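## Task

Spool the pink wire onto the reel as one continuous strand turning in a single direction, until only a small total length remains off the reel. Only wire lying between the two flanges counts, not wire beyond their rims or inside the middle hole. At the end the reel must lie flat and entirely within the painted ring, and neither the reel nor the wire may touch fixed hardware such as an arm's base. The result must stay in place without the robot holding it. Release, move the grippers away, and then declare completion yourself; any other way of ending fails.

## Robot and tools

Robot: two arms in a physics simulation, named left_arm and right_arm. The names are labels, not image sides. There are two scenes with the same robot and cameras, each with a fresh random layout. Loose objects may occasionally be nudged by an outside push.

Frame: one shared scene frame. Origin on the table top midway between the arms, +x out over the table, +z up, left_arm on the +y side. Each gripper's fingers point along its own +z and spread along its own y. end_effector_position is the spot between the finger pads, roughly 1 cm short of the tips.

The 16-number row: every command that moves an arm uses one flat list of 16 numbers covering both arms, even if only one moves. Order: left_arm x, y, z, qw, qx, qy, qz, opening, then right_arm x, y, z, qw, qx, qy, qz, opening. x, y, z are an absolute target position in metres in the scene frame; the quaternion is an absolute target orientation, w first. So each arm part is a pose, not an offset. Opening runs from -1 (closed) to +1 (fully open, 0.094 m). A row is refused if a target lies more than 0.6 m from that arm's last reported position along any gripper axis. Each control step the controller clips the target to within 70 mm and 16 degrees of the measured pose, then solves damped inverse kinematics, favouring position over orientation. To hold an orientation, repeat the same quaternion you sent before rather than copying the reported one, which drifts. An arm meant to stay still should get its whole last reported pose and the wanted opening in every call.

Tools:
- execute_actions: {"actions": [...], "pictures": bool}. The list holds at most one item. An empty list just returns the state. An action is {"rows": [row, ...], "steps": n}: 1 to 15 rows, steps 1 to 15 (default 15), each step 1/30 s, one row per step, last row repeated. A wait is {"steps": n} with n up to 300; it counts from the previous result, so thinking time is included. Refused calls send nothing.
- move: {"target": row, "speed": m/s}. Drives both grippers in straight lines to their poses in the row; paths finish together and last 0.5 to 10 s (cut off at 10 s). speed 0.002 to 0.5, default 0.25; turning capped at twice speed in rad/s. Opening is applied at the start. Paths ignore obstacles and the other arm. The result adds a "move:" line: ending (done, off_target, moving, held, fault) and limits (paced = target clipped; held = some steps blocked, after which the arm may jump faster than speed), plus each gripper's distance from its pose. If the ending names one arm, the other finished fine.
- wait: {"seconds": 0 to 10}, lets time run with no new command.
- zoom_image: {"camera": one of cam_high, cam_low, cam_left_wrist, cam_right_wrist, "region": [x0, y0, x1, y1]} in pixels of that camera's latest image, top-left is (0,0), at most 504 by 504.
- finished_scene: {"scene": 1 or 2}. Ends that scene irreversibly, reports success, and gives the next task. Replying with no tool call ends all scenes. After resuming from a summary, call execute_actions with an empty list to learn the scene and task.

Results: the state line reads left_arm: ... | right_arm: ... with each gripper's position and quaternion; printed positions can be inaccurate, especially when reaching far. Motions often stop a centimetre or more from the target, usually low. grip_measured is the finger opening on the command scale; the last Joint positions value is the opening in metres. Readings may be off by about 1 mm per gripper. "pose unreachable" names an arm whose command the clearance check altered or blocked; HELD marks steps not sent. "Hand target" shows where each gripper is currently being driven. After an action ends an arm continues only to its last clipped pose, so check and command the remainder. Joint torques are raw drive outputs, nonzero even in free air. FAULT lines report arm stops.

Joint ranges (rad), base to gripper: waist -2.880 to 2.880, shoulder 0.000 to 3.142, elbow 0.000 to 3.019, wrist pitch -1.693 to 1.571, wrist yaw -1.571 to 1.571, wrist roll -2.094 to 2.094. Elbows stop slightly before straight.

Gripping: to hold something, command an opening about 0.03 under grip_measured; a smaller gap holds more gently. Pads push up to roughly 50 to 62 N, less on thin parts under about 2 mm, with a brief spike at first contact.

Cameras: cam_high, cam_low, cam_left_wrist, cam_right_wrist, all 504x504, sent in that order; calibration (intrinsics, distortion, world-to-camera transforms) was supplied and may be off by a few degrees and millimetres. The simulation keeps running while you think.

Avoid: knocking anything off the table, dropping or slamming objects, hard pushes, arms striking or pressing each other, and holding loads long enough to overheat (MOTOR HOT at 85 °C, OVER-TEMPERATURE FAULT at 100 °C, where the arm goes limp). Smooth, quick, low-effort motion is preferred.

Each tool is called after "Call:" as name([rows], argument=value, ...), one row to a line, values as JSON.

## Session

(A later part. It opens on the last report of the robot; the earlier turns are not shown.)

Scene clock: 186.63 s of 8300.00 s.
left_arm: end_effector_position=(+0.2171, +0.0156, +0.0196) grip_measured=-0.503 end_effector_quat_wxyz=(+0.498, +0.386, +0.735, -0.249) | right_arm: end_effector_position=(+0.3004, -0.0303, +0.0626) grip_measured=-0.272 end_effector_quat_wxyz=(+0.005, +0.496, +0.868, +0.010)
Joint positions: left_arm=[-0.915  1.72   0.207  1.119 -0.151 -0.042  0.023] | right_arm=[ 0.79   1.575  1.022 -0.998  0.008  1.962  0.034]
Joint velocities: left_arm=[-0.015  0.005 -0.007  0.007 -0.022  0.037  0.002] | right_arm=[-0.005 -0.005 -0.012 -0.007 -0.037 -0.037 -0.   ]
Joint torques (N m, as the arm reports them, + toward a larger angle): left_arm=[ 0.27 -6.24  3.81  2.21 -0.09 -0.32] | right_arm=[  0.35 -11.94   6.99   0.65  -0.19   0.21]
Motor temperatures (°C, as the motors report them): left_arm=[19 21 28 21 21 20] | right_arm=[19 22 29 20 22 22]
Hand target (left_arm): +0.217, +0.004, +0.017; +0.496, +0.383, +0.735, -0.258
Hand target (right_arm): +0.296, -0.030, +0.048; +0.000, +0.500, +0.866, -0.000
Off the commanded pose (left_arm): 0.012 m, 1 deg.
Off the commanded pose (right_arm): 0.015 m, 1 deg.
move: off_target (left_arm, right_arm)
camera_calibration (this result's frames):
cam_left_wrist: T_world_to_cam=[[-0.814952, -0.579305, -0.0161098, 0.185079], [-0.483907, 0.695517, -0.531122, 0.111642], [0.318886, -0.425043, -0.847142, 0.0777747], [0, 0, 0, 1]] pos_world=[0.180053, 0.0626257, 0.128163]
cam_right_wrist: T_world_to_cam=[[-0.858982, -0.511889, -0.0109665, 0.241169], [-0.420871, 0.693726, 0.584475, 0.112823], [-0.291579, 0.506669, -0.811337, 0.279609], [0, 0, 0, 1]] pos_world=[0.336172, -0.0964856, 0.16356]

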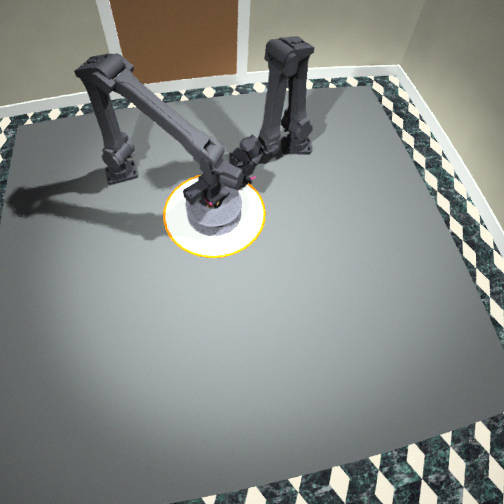

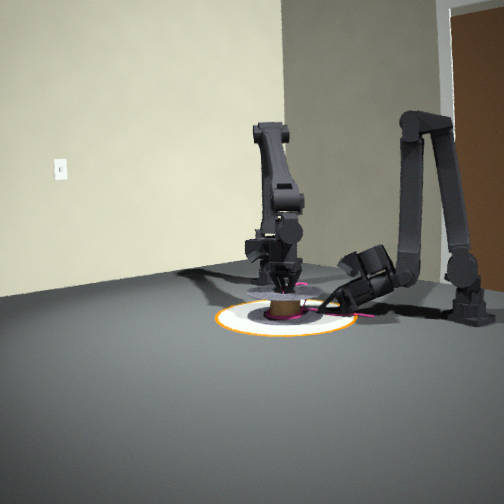

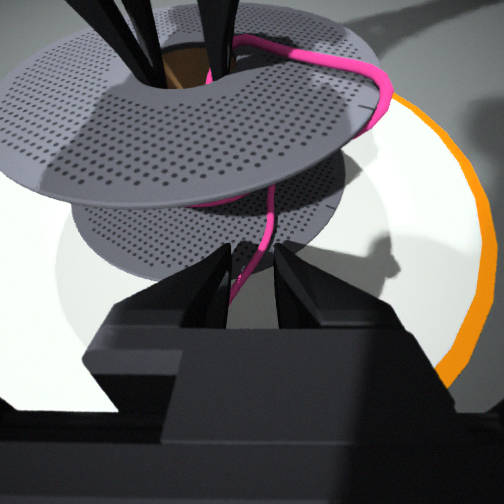

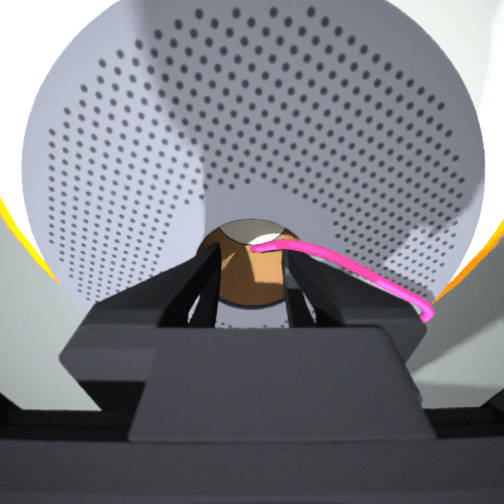

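Call:
move(target=[0.217,0.008,0.021,0.496,0.383,0.735,-0.258,-0.5, 0.296,-0.03,0.048,0,-0.174,0.985,0,-0.2], speed=0.12)

Scene clock: 194.43 s of 8300.00 s.
left_arm: end_effector_position=(+0.2149, +0.0138, +0.0201) grip_measured=-0.503 end_effector_quat_wxyz=(+0.496, +0.389, +0.734, -0.254) | right_arm: end_effector_position=(+0.3003, -0.0273, +0.0624) grip_measured=-0.234 end_effector_quat_wxyz=(+0.010, -0.160, +0.987, +0.011)
Joint positions: left_arm=[-0.918  1.719  0.207  1.119 -0.14  -0.044  0.023] | right_arm=[ 0.79   1.575  1.022 -0.988 -0.002  0.603  0.036]
Joint velocities: left_arm=[-0.005 -0.015  0.012 -0.002 -0.037 -0.022  0.   ] | right_arm=[-0.005 -0.005 -0.002 -0.007 -0.022 -0.007 -0.   ]
Joint torques (N m, as the arm reports them, + toward a larger angle): left_arm=[ 1.16 -8.56  2.91  1.54 -0.24 -0.26] | right_arm=[  0.36 -12.19   7.12   0.42   0.16  -0.19]
Motor temperatures (°C, as the motors report them): left_arm=[19 21 28 20 21 20] | right_arm=[19 22 29 20 22 22]
Hand target (left_arm): +0.217, +0.008, +0.021; +0.496, +0.383, +0.735, -0.258
Hand target (right_arm): +0.296, -0.030, +0.048; -0.000, -0.174, +0.985, +0.000
Off the commanded pose (left_arm): 0.006 m, 1 deg.
Off the commanded pose (right_arm): 0.015 m, 2 deg.
move: off_target (right_arm)
camera_calibration (this result's frames):
cam_left_wrist: T_world_to_cam=[[-0.821498, -0.570129, -0.00970997, 0.18346], [-0.478552, 0.698603, -0.531923, 0.110857], [0.310048, -0.432327, -0.846737, 0.0800647], [0, 0, 0, 1]] pos_world=[0.178939, 0.0617645, 0.128543]
cam_right_wrist: T_world_to_cam=[[0.320147, -0.947341, -0.00720206, -0.123613], [-0.779872, -0.267853, 0.565733, 0.193604], [-0.537871, -0.175501, -0.824557, 0.334038], [0, 0, 0, 1]] pos_world=[0.370231, -0.00662236, 0.165015]

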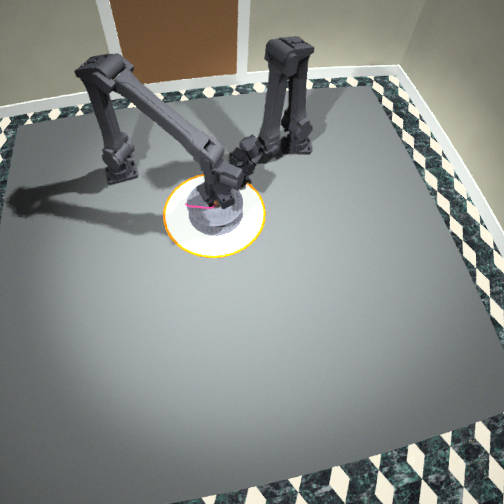

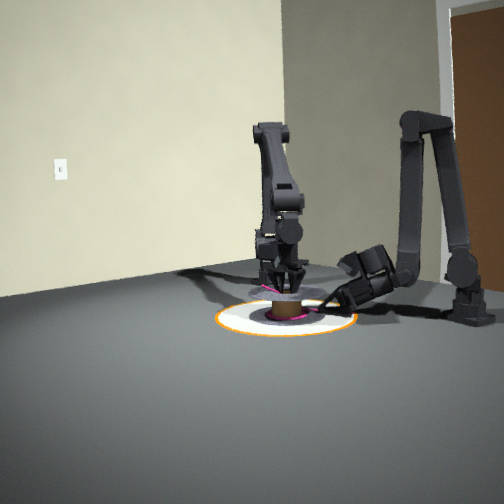

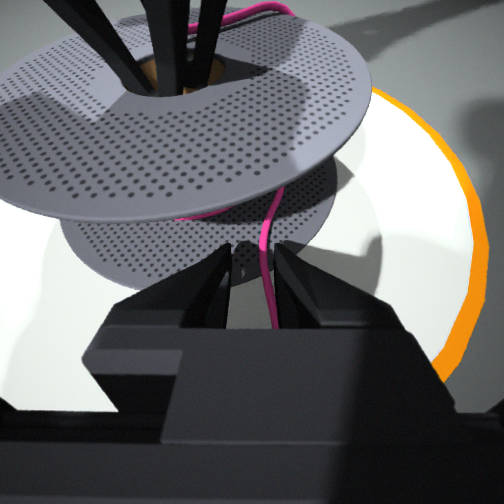

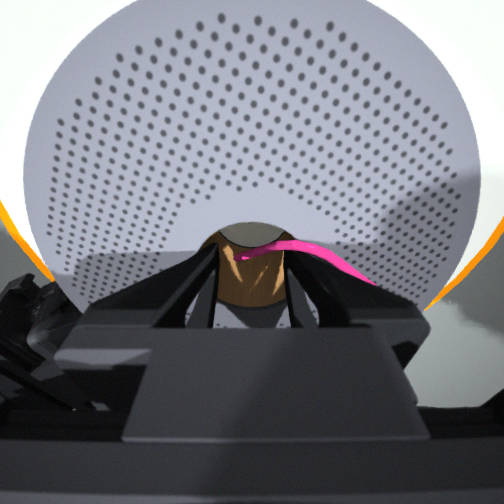

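Working. Continue, moving the guide inward a bit.

Call:
move(target=[0.235,0.0,0.021,0.496,0.383,0.735,-0.258,-0.5, 0.296,-0.03,0.048,0,-0.643,0.766,0,-0.2], speed=0.1)

Scene clock: 201.73 s of 8300.00 s.
left_arm: end_effector_position=(+0.2282, +0.0034, +0.0248) grip_measured=-0.503 end_effector_quat_wxyz=(+0.498, +0.383, +0.732, -0.263) | right_arm: end_effector_position=(+0.2990, -0.0263, +0.0624) grip_measured=-0.230 end_effector_quat_wxyz=(+0.013, -0.631, +0.775, +0.009)
Joint positions: left_arm=[-0.884  1.719  0.243  1.1   -0.102 -0.044  0.023] | right_arm=[ 0.79   1.575  1.022 -0.988 -0.012 -0.442  0.036]
Joint velocities: left_arm=[-0.005  0.005 -0.007  0.017 -0.022 -0.007 -0.   ] | right_arm=[-0.034  0.005 -0.002  0.002 -0.022 -0.051 -0.001]
Joint torques (N m, as the arm reports them, + toward a larger angle): left_arm=[ 2.47 -8.37  3.66  1.01  0.06 -0.05] | right_arm=[  0.39 -12.22   7.13   0.43   0.44  -0.18]
Motor temperatures (°C, as the motors report them): left_arm=[19 21 28 20 21 20] | right_arm=[19 22 29 20 22 22]
Hand target (left_arm): +0.235, +0.000, +0.022; +0.496, +0.383, +0.735, -0.258
Hand target (right_arm): +0.296, -0.030, +0.048; -0.000, -0.643, +0.766, +0.000
Off the commanded pose (left_arm): 0.008 m, 1 deg.
Off the commanded pose (right_arm): 0.015 m, 2 deg.
move: off_target (right_arm)
camera_calibration (this result's frames):
cam_left_wrist: T_world_to_cam=[[-0.822311, -0.568998, 0.00675406, 0.188321], [-0.480093, 0.687357, -0.545023, 0.127706], [0.305475, -0.451421, -0.838394, 0.0763642], [0, 0, 0, 1]] pos_world=[0.192841, 0.0538469, 0.132354]
cam_right_wrist: T_world_to_cam=[[0.979933, -0.198889, 0.0132049, -0.301088], [-0.172209, -0.811395, 0.558554, -0.00270188], [-0.100376, -0.549619, -0.829363, 0.193164], [0, 0, 0, 1]] pos_world=[0.31397, 0.0440912, 0.165688]

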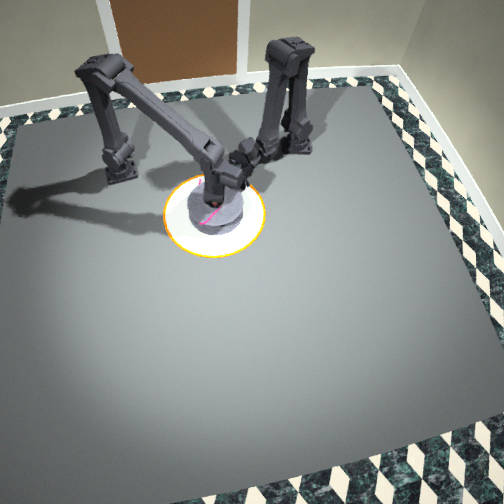

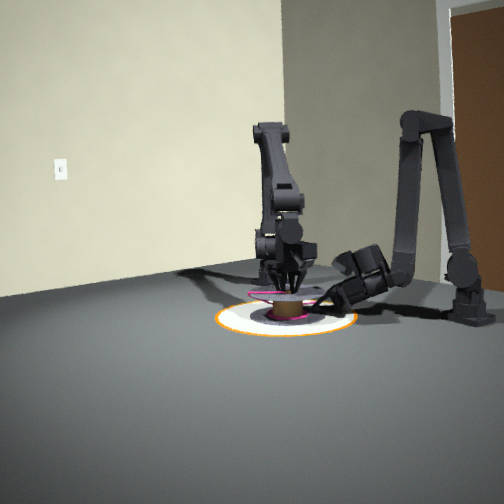

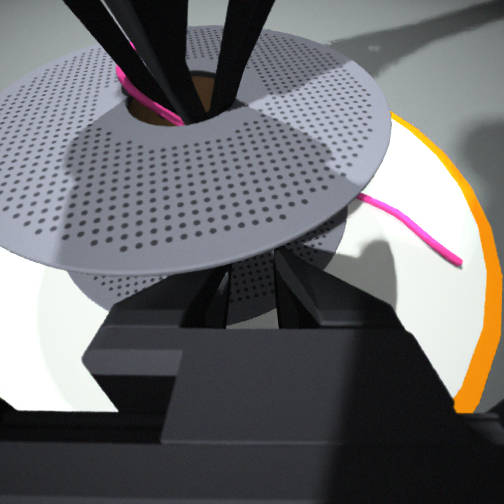

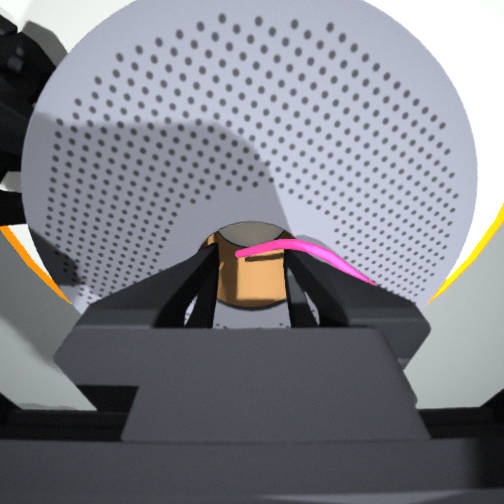

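Call:
move(target=[0.205,0.05,0.05,0.496,0.383,0.735,-0.258,-1, 0.296,-0.03,0.048,0,-0.643,0.766,0,-0.2], speed=0.1)

Call:
move(target=[0.205,0.05,0.05,0.496,0.383,0.735,-0.258,-1, 0.296,-0.03,0.048,0,0.342,0.94,0,-0.2], speed=0.13)

Scene clock: 205.43 s of 8300.00 s.
left_arm: end_effector_position=(+0.2058, +0.0458, +0.0556) grip_measured=-0.988 end_effector_quat_wxyz=(+0.503, +0.381, +0.729, -0.266) | right_arm: end_effector_position=(+0.2988, -0.0262, +0.0624) grip_measured=-0.230 end_effector_quat_wxyz=(+0.013, -0.635, +0.773, +0.010)
Joint positions: left_arm=[-0.884  1.453  0.113  0.977 -0.104 -0.044  0.001] | right_arm=[ 0.79   1.575  1.022 -0.988 -0.013 -0.45   0.036]
Joint velocities: left_arm=[ 0.005  0.005  0.012 -0.017 -0.007  0.007 -0.   ] | right_arm=[-0.015  0.024 -0.007 -0.007 -0.007 -0.007 -0.001]
Joint torques (N m, as the arm reports them, + toward a larger angle): left_arm=[ 1.56 -6.19  2.74  1.   -0.22 -0.1 ] | right_arm=[  0.41 -12.18   7.14   0.42   0.49  -0.09]
Motor temperatures (°C, as the motors report them): left_arm=[19 21 28 20 21 20] | right_arm=[19 22 29 20 22 22]
Hand target (left_arm): +0.205, +0.050, +0.050; +0.496, +0.383, +0.735, -0.258
Hand target (right_arm): +0.296, -0.030, +0.048; -0.000, -0.643, +0.766, +0.000
Off the commanded pose (left_arm): 0.007 m, 1 deg.
Off the commanded pose (right_arm): 0.015 m, 2 deg.
move: off_target (right_arm)
camera_calibration (this result's frames):
cam_left_wrist: T_world_to_cam=[[-0.821547, -0.57009, 0.00763456, 0.193612], [-0.477525, 0.680714, -0.555515, 0.105031], [0.311497, -0.460028, -0.831471, 0.126919], [0, 0, 0, 1]] pos_world=[0.169682, 0.0972665, 0.162397]
cam_right_wrist: T_world_to_cam=[[0.981588, -0.190629, 0.0120993, -0.30106], [-0.164824, -0.813293, 0.558021, -0.0048346], [-0.0965345, -0.54974, -0.829739, 0.192105], [0, 0, 0, 1]] pos_world=[0.313265, 0.044285, 0.165737]

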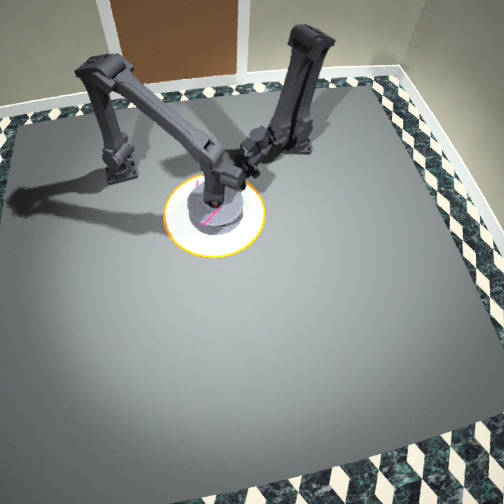

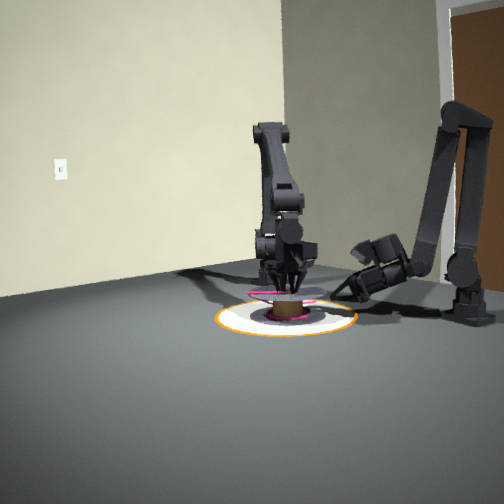

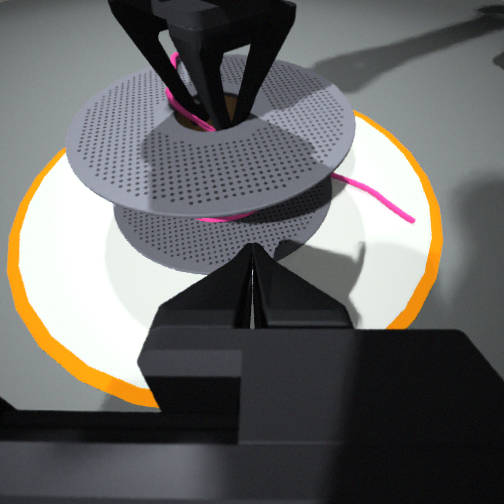

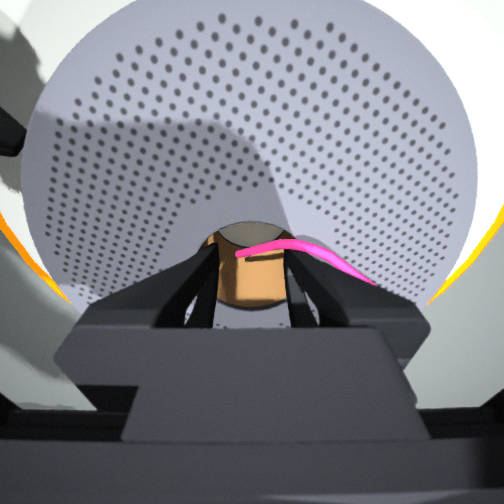

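Scene clock: 213.83 s of 8300.00 s.
left_arm: end_effector_position=(+0.2060, +0.0459, +0.0556) grip_measured=-0.988 end_effector_quat_wxyz=(+0.503, +0.380, +0.729, -0.265) | right_arm: end_effector_position=(+0.3015, -0.0304, +0.0623) grip_measured=-0.229 end_effector_quat_wxyz=(+0.010, +0.327, +0.945, +0.008)
Joint positions: left_arm=[-0.884  1.453  0.113  0.977 -0.105 -0.044  0.001] | right_arm=[ 0.79   1.575  1.022 -0.995  0.014  1.59   0.036]
Joint velocities: left_arm=[ 0.005 -0.005  0.002 -0.002 -0.007 -0.095  0.   ] | right_arm=[ 0.005  0.005  0.002  0.002 -0.007  0.037 -0.001]
Joint torques (N m, as the arm reports them, + toward a larger angle): left_arm=[ 1.49 -5.91  2.82  1.07 -0.23 -0.1 ] | right_arm=[  0.42 -12.03   7.05   0.58  -0.39   0.39]
Motor temperatures (°C, as the motors report them): left_arm=[19 21 28 20 21 20] | right_arm=[19 22 29 20 22 22]
Hand target (left_arm): +0.205, +0.050, +0.050; +0.496, +0.383, +0.735, -0.258
Hand target (right_arm): +0.296, -0.030, +0.048; +0.000, +0.342, +0.940, -0.000
Off the commanded pose (left_arm): 0.007 m, 1 deg.
Off the commanded pose (right_arm): 0.015 m, 2 deg.
move: off_target (right_arm)
camera_calibration (this result's frames):
cam_left_wrist: T_world_to_cam=[[-0.820939, -0.57097, 0.00723099, 0.193746], [-0.478055, 0.68031, -0.555556, 0.105168], [0.312286, -0.459534, -0.831448, 0.126738], [0, 0, 0, 1]] pos_world=[0.169752, 0.0973166, 0.162402]
cam_right_wrist: T_world_to_cam=[[-0.613971, -0.789251, -0.0110585, 0.159711], [-0.650613, 0.49809, 0.573245, 0.177581], [-0.446926, 0.35915, -0.81931, 0.322631], [0, 0, 0, 1]] pos_world=[0.357786, -0.0782721, 0.164304]

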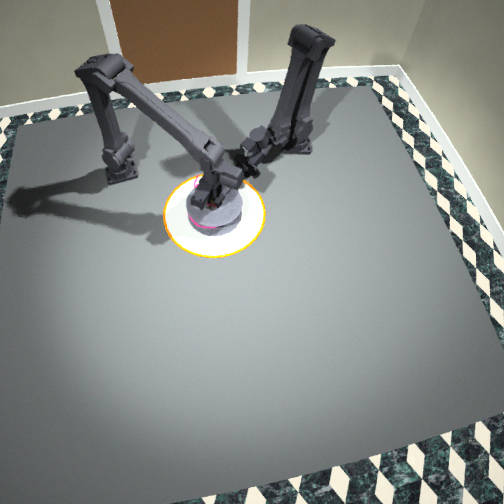

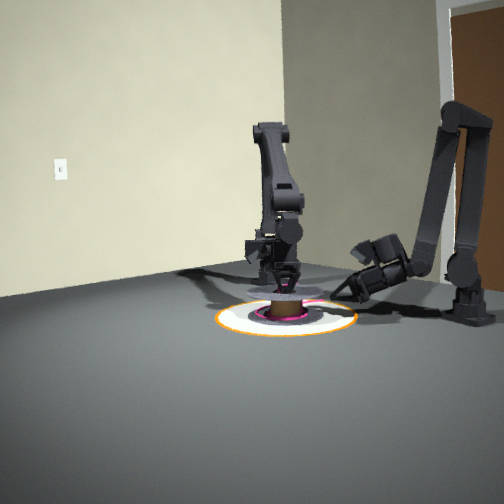

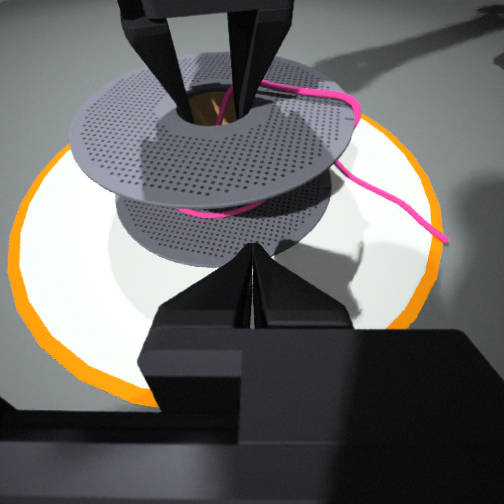

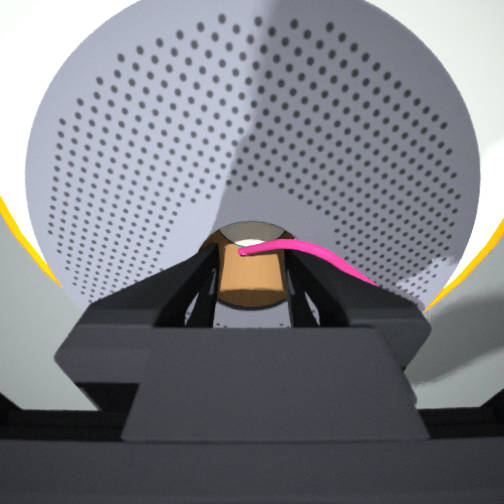

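Call:
move(target=[0.16,-0.10,0.06,0.313,0.53,0.757,-0.22,-1, 0.296,-0.03,0.048,0,0.342,0.94,0,-0.2], speed=0.15)

Scene clock: 223.17 s of 8300.00 s.
left_arm: end_effector_position=(+0.1591, -0.0838, +0.0559) grip_measured=-0.988 end_effector_quat_wxyz=(+0.313, +0.528, +0.761, -0.212) | right_arm: end_effector_position=(+0.3010, -0.0305, +0.0629) grip_measured=-0.229 end_effector_quat_wxyz=(+0.009, +0.331, +0.943, +0.009)
Joint positions: left_arm=[-1.09   1.423  0.587  0.038 -0.058 -0.048  0.001] | right_arm=[ 0.79   1.574  1.022 -0.997  0.012  1.6    0.036]
Joint velocities: left_arm=[-0.015 -0.005  0.017 -0.012 -0.022 -0.051 -0.   ] | right_arm=[-0.005 -0.005  0.017 -0.007  0.081 -0.007  0.   ]
Joint torques (N m, as the arm reports them, + toward a larger angle): left_arm=[ 0.58 -8.95 10.45  0.65  0.06 -0.25] | right_arm=[  0.38 -11.96   7.04   0.66  -0.34   0.35]
Motor temperatures (°C, as the motors report them): left_arm=[19 21 28 20 21 20] | right_arm=[19 22 29 20 22 22]
Hand target (left_arm): +0.158, -0.099, +0.063; +0.311, +0.527, +0.760, -0.219
Hand target (right_arm): +0.296, -0.030, +0.049; -0.000, +0.342, +0.940, +0.000
Off the commanded pose (left_arm): 0.017 m, 1 deg.
Off the commanded pose (right_arm): 0.016 m, 2 deg.
After step 90, 4.33 s passed at rest.
move: off_target (left_arm, right_arm)
camera_calibration (this result's frames):
cam_left_wrist: T_world_to_cam=[[-0.934573, -0.355728, -0.00554142, 0.118042], [-0.35072, 0.923807, -0.153548, 0.148759], [0.0597406, -0.141558, -0.988126, 0.157605], [0, 0, 0, 1]] pos_world=[0.153076, -0.0731234, 0.179229]
cam_right_wrist: T_world_to_cam=[[-0.621751, -0.783136, -0.0111466, 0.161975], [-0.644738, 0.50369, 0.574986, 0.175264], [-0.444678, 0.364685, -0.818087, 0.322352], [0, 0, 0, 1]] pos_world=[0.35705, -0.0789869, 0.164744]

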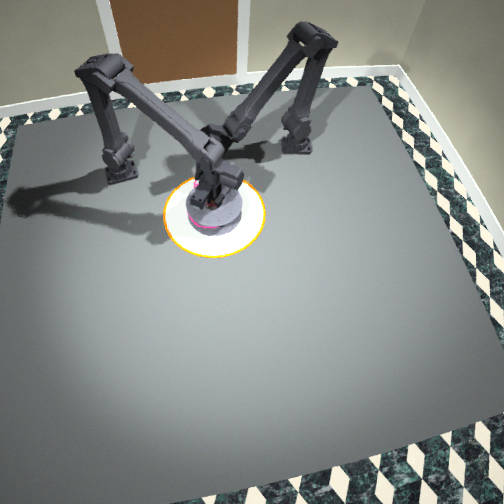

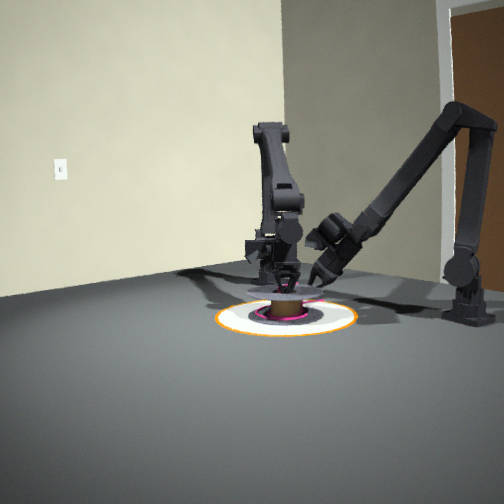

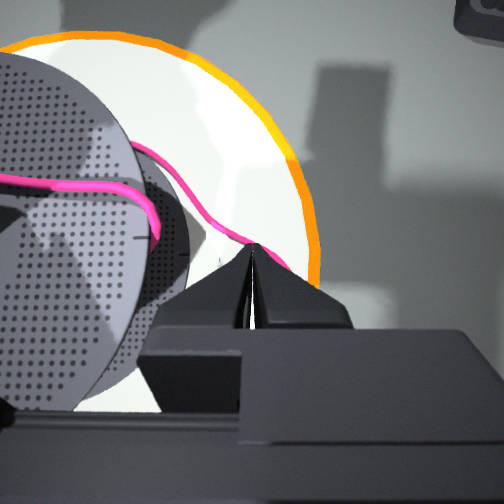

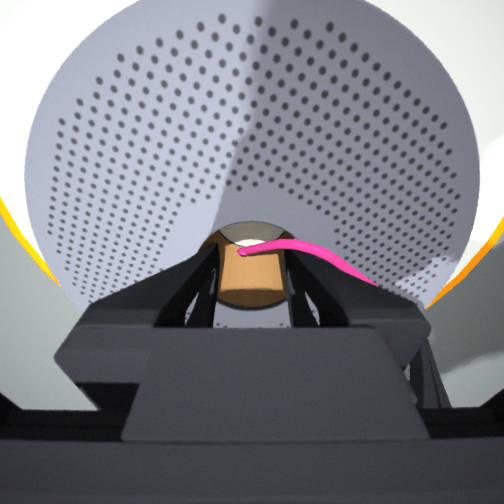

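Call:
move(target=[0.12,-0.115,0.06,0.374,0.2,0.902,-0.083,-0.4, 0.296,-0.03,0.048,0,0.342,0.94,0,-0.2], speed=0.12)

Scene clock: 229.23 s of 8300.00 s.
left_arm: end_effector_position=(+0.1228, -0.0974, +0.0517) grip_measured=-0.403 end_effector_quat_wxyz=(+0.373, +0.204, +0.902, -0.076) | right_arm: end_effector_position=(+0.3009, -0.0306, +0.0629) grip_measured=-0.229 end_effector_quat_wxyz=(+0.009, +0.332, +0.943, +0.008)
Joint positions: left_arm=[-1.393  1.6    0.836 -0.433 -0.702 -1.004  0.028] | right_arm=[ 0.79   1.574  1.022 -0.998  0.012  1.602  0.036]
Joint velocities: left_arm=[-0.005 -0.015 -0.022  0.002  0.007  0.051 -0.   ] | right_arm=[ 0.005  0.005 -0.007 -0.017  0.037 -0.022 -0.001]
Joint torques (N m, as the arm reports them, + toward a larger angle): left_arm=[  0.59 -12.08  10.73  -0.2   -0.63  -0.27] | right_arm=[  0.42 -11.96   7.04   0.66  -0.32   0.33]
Motor temperatures (°C, as the motors report them): left_arm=[19 21 29 20 21 20] | right_arm=[19 22 29 20 22 22]
Hand target (left_arm): +0.118, -0.114, +0.059; +0.374, +0.198, +0.902, -0.086
Hand target (right_arm): +0.296, -0.030, +0.048; +0.000, +0.342, +0.940, -0.000
Off the commanded pose (left_arm): 0.020 m, 1 deg.
Off the commanded pose (right_arm): 0.016 m, 2 deg.
move: off_target (left_arm, right_arm)
camera_calibration (this result's frames):
cam_left_wrist: T_world_to_cam=[[-0.422557, -0.906251, -0.0124319, -0.0368425], [-0.894036, 0.419036, -0.158454, 0.165828], [0.148809, -0.0558415, -0.987288, 0.151061], [0, 0, 0, 1]] pos_world=[0.110209, -0.0944411, 0.174959]
cam_right_wrist: T_world_to_cam=[[-0.623248, -0.781955, -0.0104061, 0.162228], [-0.643501, 0.505243, 0.575009, 0.174942], [-0.444374, 0.36507, -0.818081, 0.322273], [0, 0, 0, 1]] pos_world=[0.356894, -0.0791858, 0.16474]

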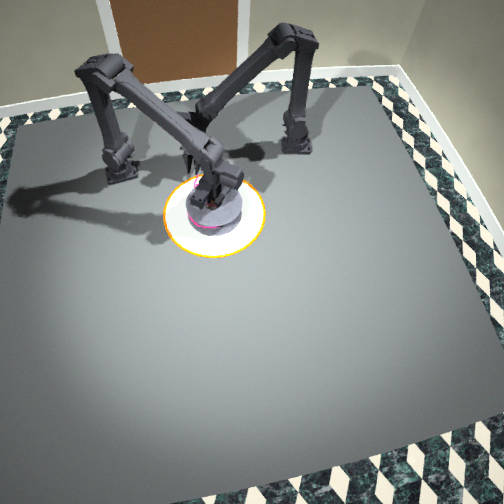

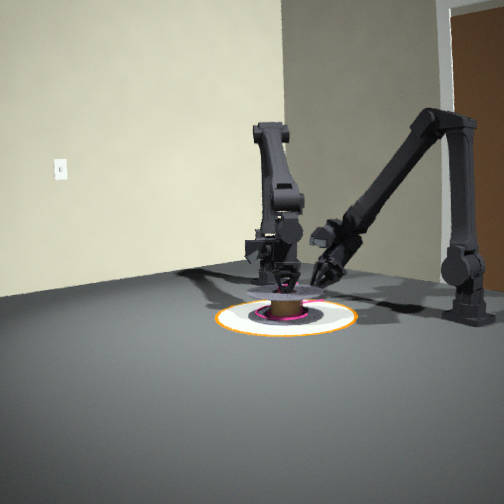

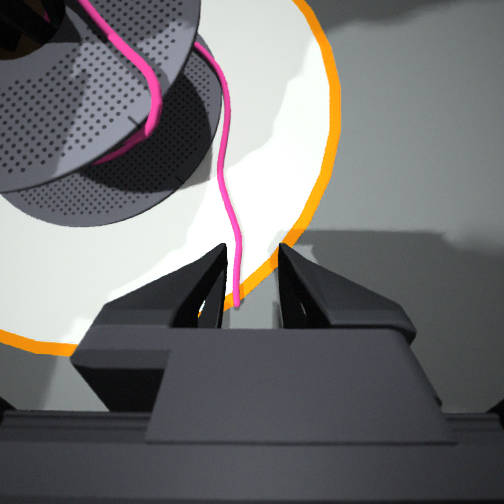

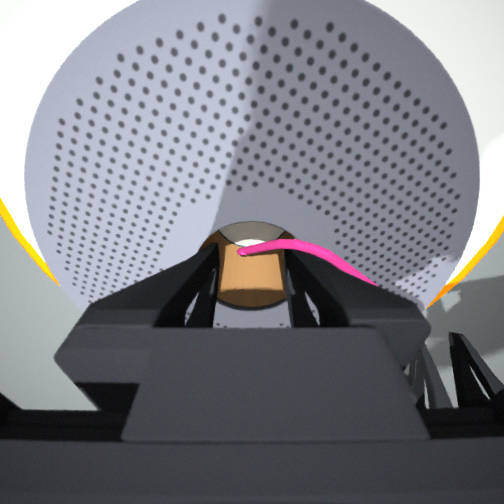

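Call:
move(target=[0.114,-0.086,0.012,0.374,0.2,0.902,-0.083,-0.4, 0.296,-0.03,0.048,0,0.342,0.94,0,-0.2], speed=0.06)

Call:
move(target=[0.114,-0.086,0.012,0.374,0.2,0.902,-0.083,-1, 0.296,-0.03,0.048,0,0.342,0.94,0,-0.2], speed=0.06)

Scene clock: 233.67 s of 8300.00 s.
left_arm: end_effector_position=(+0.1184, -0.0894, +0.0217) grip_measured=-0.403 end_effector_quat_wxyz=(+0.375, +0.201, +0.901, -0.082) | right_arm: end_effector_position=(+0.3009, -0.0306, +0.0629) grip_measured=-0.229 end_effector_quat_wxyz=(+0.009, +0.332, +0.943, +0.008)
Joint positions: left_arm=[-1.405  1.649  0.783 -0.326 -0.71  -1.02   0.028] | right_arm=[ 0.79   1.574  1.022 -0.998  0.012  1.602  0.036]
Joint velocities: left_arm=[-0.015 -0.015  0.002 -0.002 -0.007  0.007  0.   ] | right_arm=[-0.015  0.005  0.002  0.012  0.051 -0.022 -0.001]
Joint torques (N m, as the arm reports them, + toward a larger angle): left_arm=[  0.48 -11.94   5.15   1.66  -0.52  -0.29] | right_arm=[  0.42 -11.93   7.02   0.67  -0.33   0.33]
Motor temperatures (°C, as the motors report them): left_arm=[19 21 30 20 22 20] | right_arm=[19 22 29 20 22 22]
Hand target (left_arm): +0.114, -0.086, +0.012; +0.373, +0.200, +0.902, -0.083
Hand target (right_arm): +0.296, -0.030, +0.048; -0.000, +0.342, +0.940, -0.000
Off the commanded pose (left_arm): 0.011 m, 0 deg.
Off the commanded pose (right_arm): 0.016 m, 2 deg.
After step 90, 0.43 s passed at rest.
move: off_target (left_arm, right_arm)
camera_calibration (this result's frames):
cam_left_wrist: T_world_to_cam=[[-0.421376, -0.906886, -0.0000383148, -0.03232], [-0.894186, 0.415482, -0.166753, 0.153632], [0.151242, -0.0702315, -0.985999, 0.120939], [0, 0, 0, 1]] pos_world=[0.105465, -0.084648, 0.144863]
cam_right_wrist: T_world_to_cam=[[-0.623245, -0.781958, -0.0103959, 0.162224], [-0.64333, 0.505106, 0.575321, 0.174814], [-0.444626, 0.365254, -0.817862, 0.322303], [0, 0, 0, 1]] pos_world=[0.356873, -0.0791692, 0.164711]

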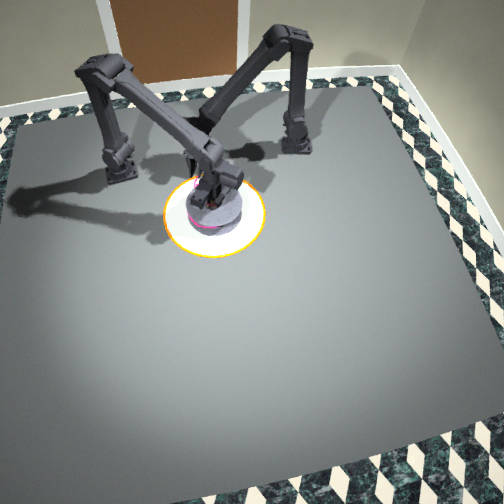

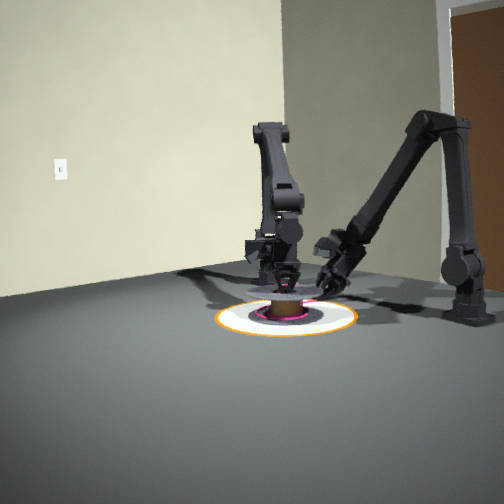

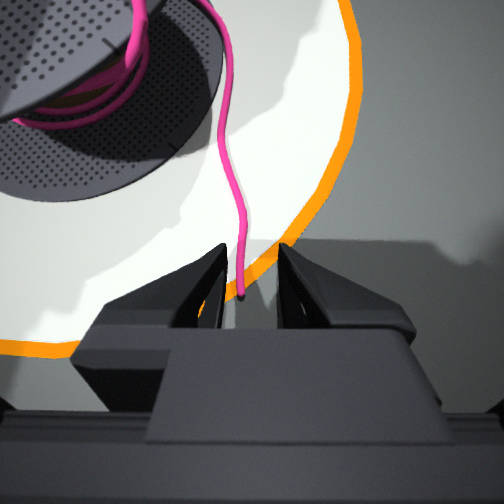

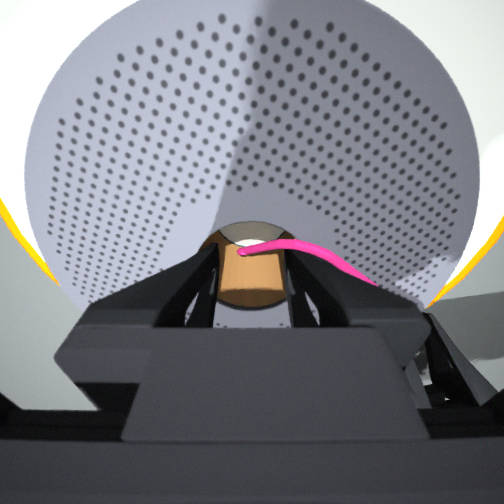

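Scene clock: 234.37 s of 8300.00 s.
left_arm: end_effector_position=(+0.1185, -0.0894, +0.0218) grip_measured=-0.974 end_effector_quat_wxyz=(+0.375, +0.200, +0.901, -0.083) | right_arm: end_effector_position=(+0.3009, -0.0306, +0.0629) grip_measured=-0.229 end_effector_quat_wxyz=(+0.009, +0.332, +0.943, +0.008)
Joint positions: left_arm=[-1.405  1.649  0.783 -0.326 -0.71  -1.021  0.001] | right_arm=[ 0.79   1.574  1.022 -0.998  0.012  1.602  0.036]
Joint velocities: left_arm=[-0.015 -0.005 -0.002 -0.017 -0.022 -0.037  0.   ] | right_arm=[-0.005  0.005  0.007 -0.007 -0.037  0.051 -0.001]
Joint torques (N m, as the arm reports them, + toward a larger angle): left_arm=[  0.54 -12.18   5.06   1.67  -0.52  -0.28] | right_arm=[  0.43 -11.94   7.03   0.68  -0.32   0.33]
Motor temperatures (°C, as the motors report them): left_arm=[19 21 30 20 22 20] | right_arm=[19 22 29 20 22 22]
Hand target (left_arm): +0.114, -0.086, +0.012; +0.374, +0.200, +0.902, -0.083
Hand target (right_arm): +0.296, -0.030, +0.048; +0.000, +0.342, +0.940, -0.000
Off the commanded pose (left_arm): 0.011 m, 0 deg.
Off the commanded pose (right_arm): 0.016 m, 2 deg.
move: off_target (left_arm, right_arm)
camera_calibration (this result's frames):
cam_left_wrist: T_world_to_cam=[[-0.420633, -0.907231, 0.000223406, -0.0323764], [-0.894446, 0.414663, -0.167395, 0.153694], [0.151773, -0.0706116, -0.98589, 0.120904], [0, 0, 0, 1]] pos_world=[0.105502, -0.084567, 0.144933]
cam_right_wrist: T_world_to_cam=[[-0.623546, -0.781717, -0.0104105, 0.162325], [-0.643306, 0.505483, 0.575016, 0.174891], [-0.444237, 0.365246, -0.818076, 0.322238], [0, 0, 0, 1]] pos_world=[0.356876, -0.079208, 0.16474]

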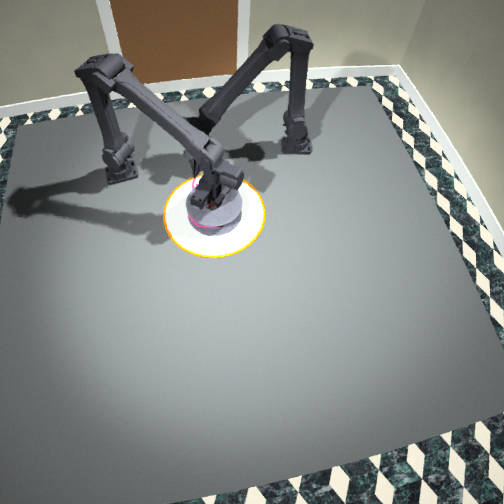

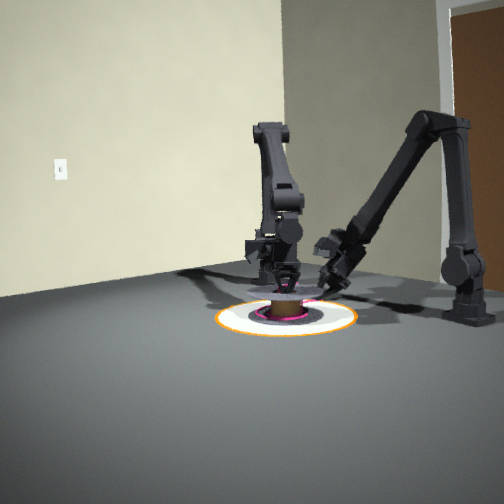

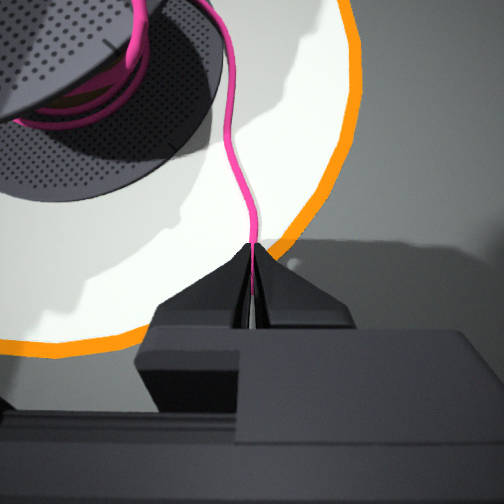

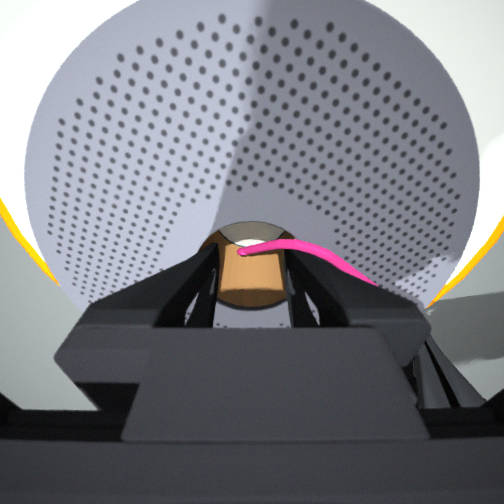

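Call:
move(target=[0.17,0.045,0.03,0.457,0.396,0.760,-0.238,-1, 0.296,-0.03,0.048,0,-0.087,0.996,0,-0.2], speed=0.08)

Scene clock: 242.87 s of 8300.00 s.
left_arm: end_effector_position=(+0.1706, +0.0414, +0.0275) grip_measured=-0.974 end_effector_quat_wxyz=(+0.450, +0.399, +0.763, -0.239) | right_arm: end_effector_position=(+0.3008, -0.0287, +0.0627) grip_measured=-0.230 end_effector_quat_wxyz=(+0.011, -0.076, +0.997, +0.008)
Joint positions: left_arm=[-1.041  1.427  0.127  0.783 -0.232 -0.138  0.001] | right_arm=[ 0.79   1.575  1.022 -0.991  0.005  0.773  0.036]
Joint velocities: left_arm=[-0.005  0.005  0.002  0.017 -0.007  0.066 -0.   ] | right_arm=[-0.005 -0.005 -0.007 -0.012 -0.007 -0.066  0.001]
Joint torques (N m, as the arm reports them, + toward a larger angle): left_arm=[ 2.33 -5.46  2.7   3.08  0.02  0.07] | right_arm=[  0.4  -12.05   7.09   0.53  -0.09  -0.11]
Motor temperatures (°C, as the motors report them): left_arm=[19 21 29 20 22 20] | right_arm=[19 22 29 20 22 22]
Hand target (left_arm): +0.173, +0.044, +0.029; +0.456, +0.400, +0.758, -0.238
Hand target (right_arm): +0.296, -0.030, +0.048; -0.000, -0.087, +0.996, +0.000
Off the commanded pose (left_arm): 0.004 m, 1 deg.
Off the commanded pose (right_arm): 0.015 m, 2 deg.
move: off_target (right_arm)
camera_calibration (this result's frames):
cam_left_wrist: T_world_to_cam=[[-0.822094, -0.569279, 0.00910672, 0.162371], [-0.516454, 0.738886, -0.432807, 0.0764167], [0.239659, -0.360512, -0.90144, 0.122531], [0, 0, 0, 1]] pos_world=[0.143584, 0.0801447, 0.142049]
cam_right_wrist: T_world_to_cam=[[0.154997, -0.987907, -0.00402856, -0.0767247], [-0.813925, -0.13001, 0.566237, 0.207607], [-0.559913, -0.0844862, -0.824233, 0.343505], [0, 0, 0, 1]] pos_world=[0.373201, -0.0197845, 0.165264]

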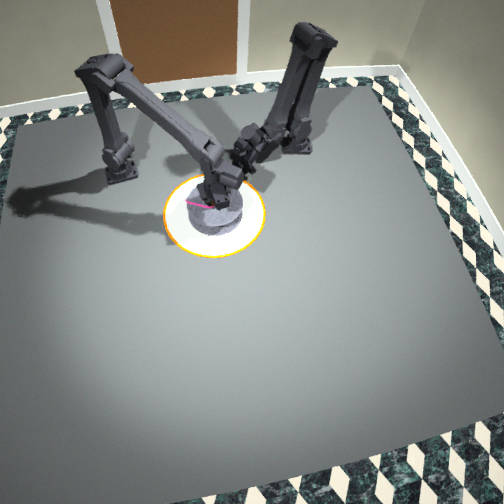

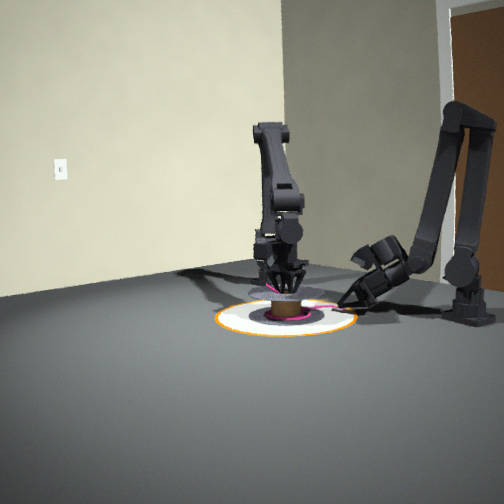

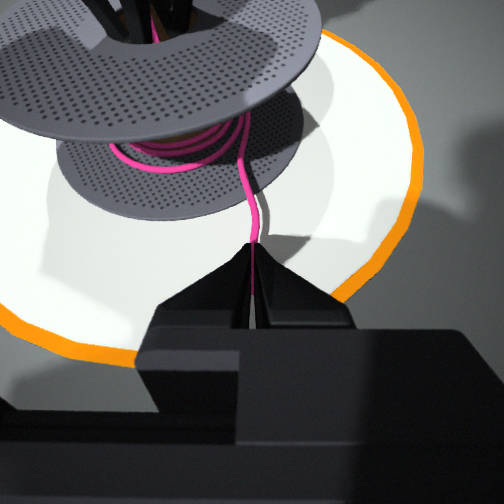

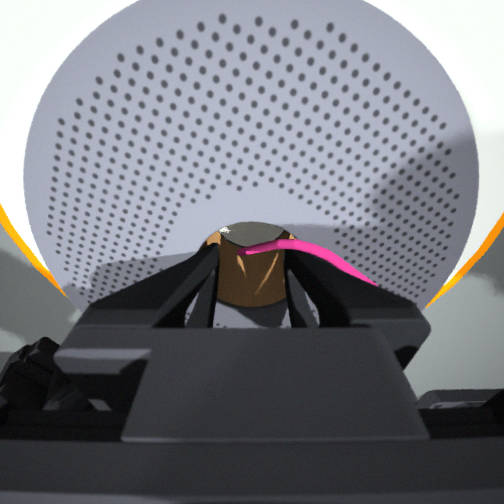

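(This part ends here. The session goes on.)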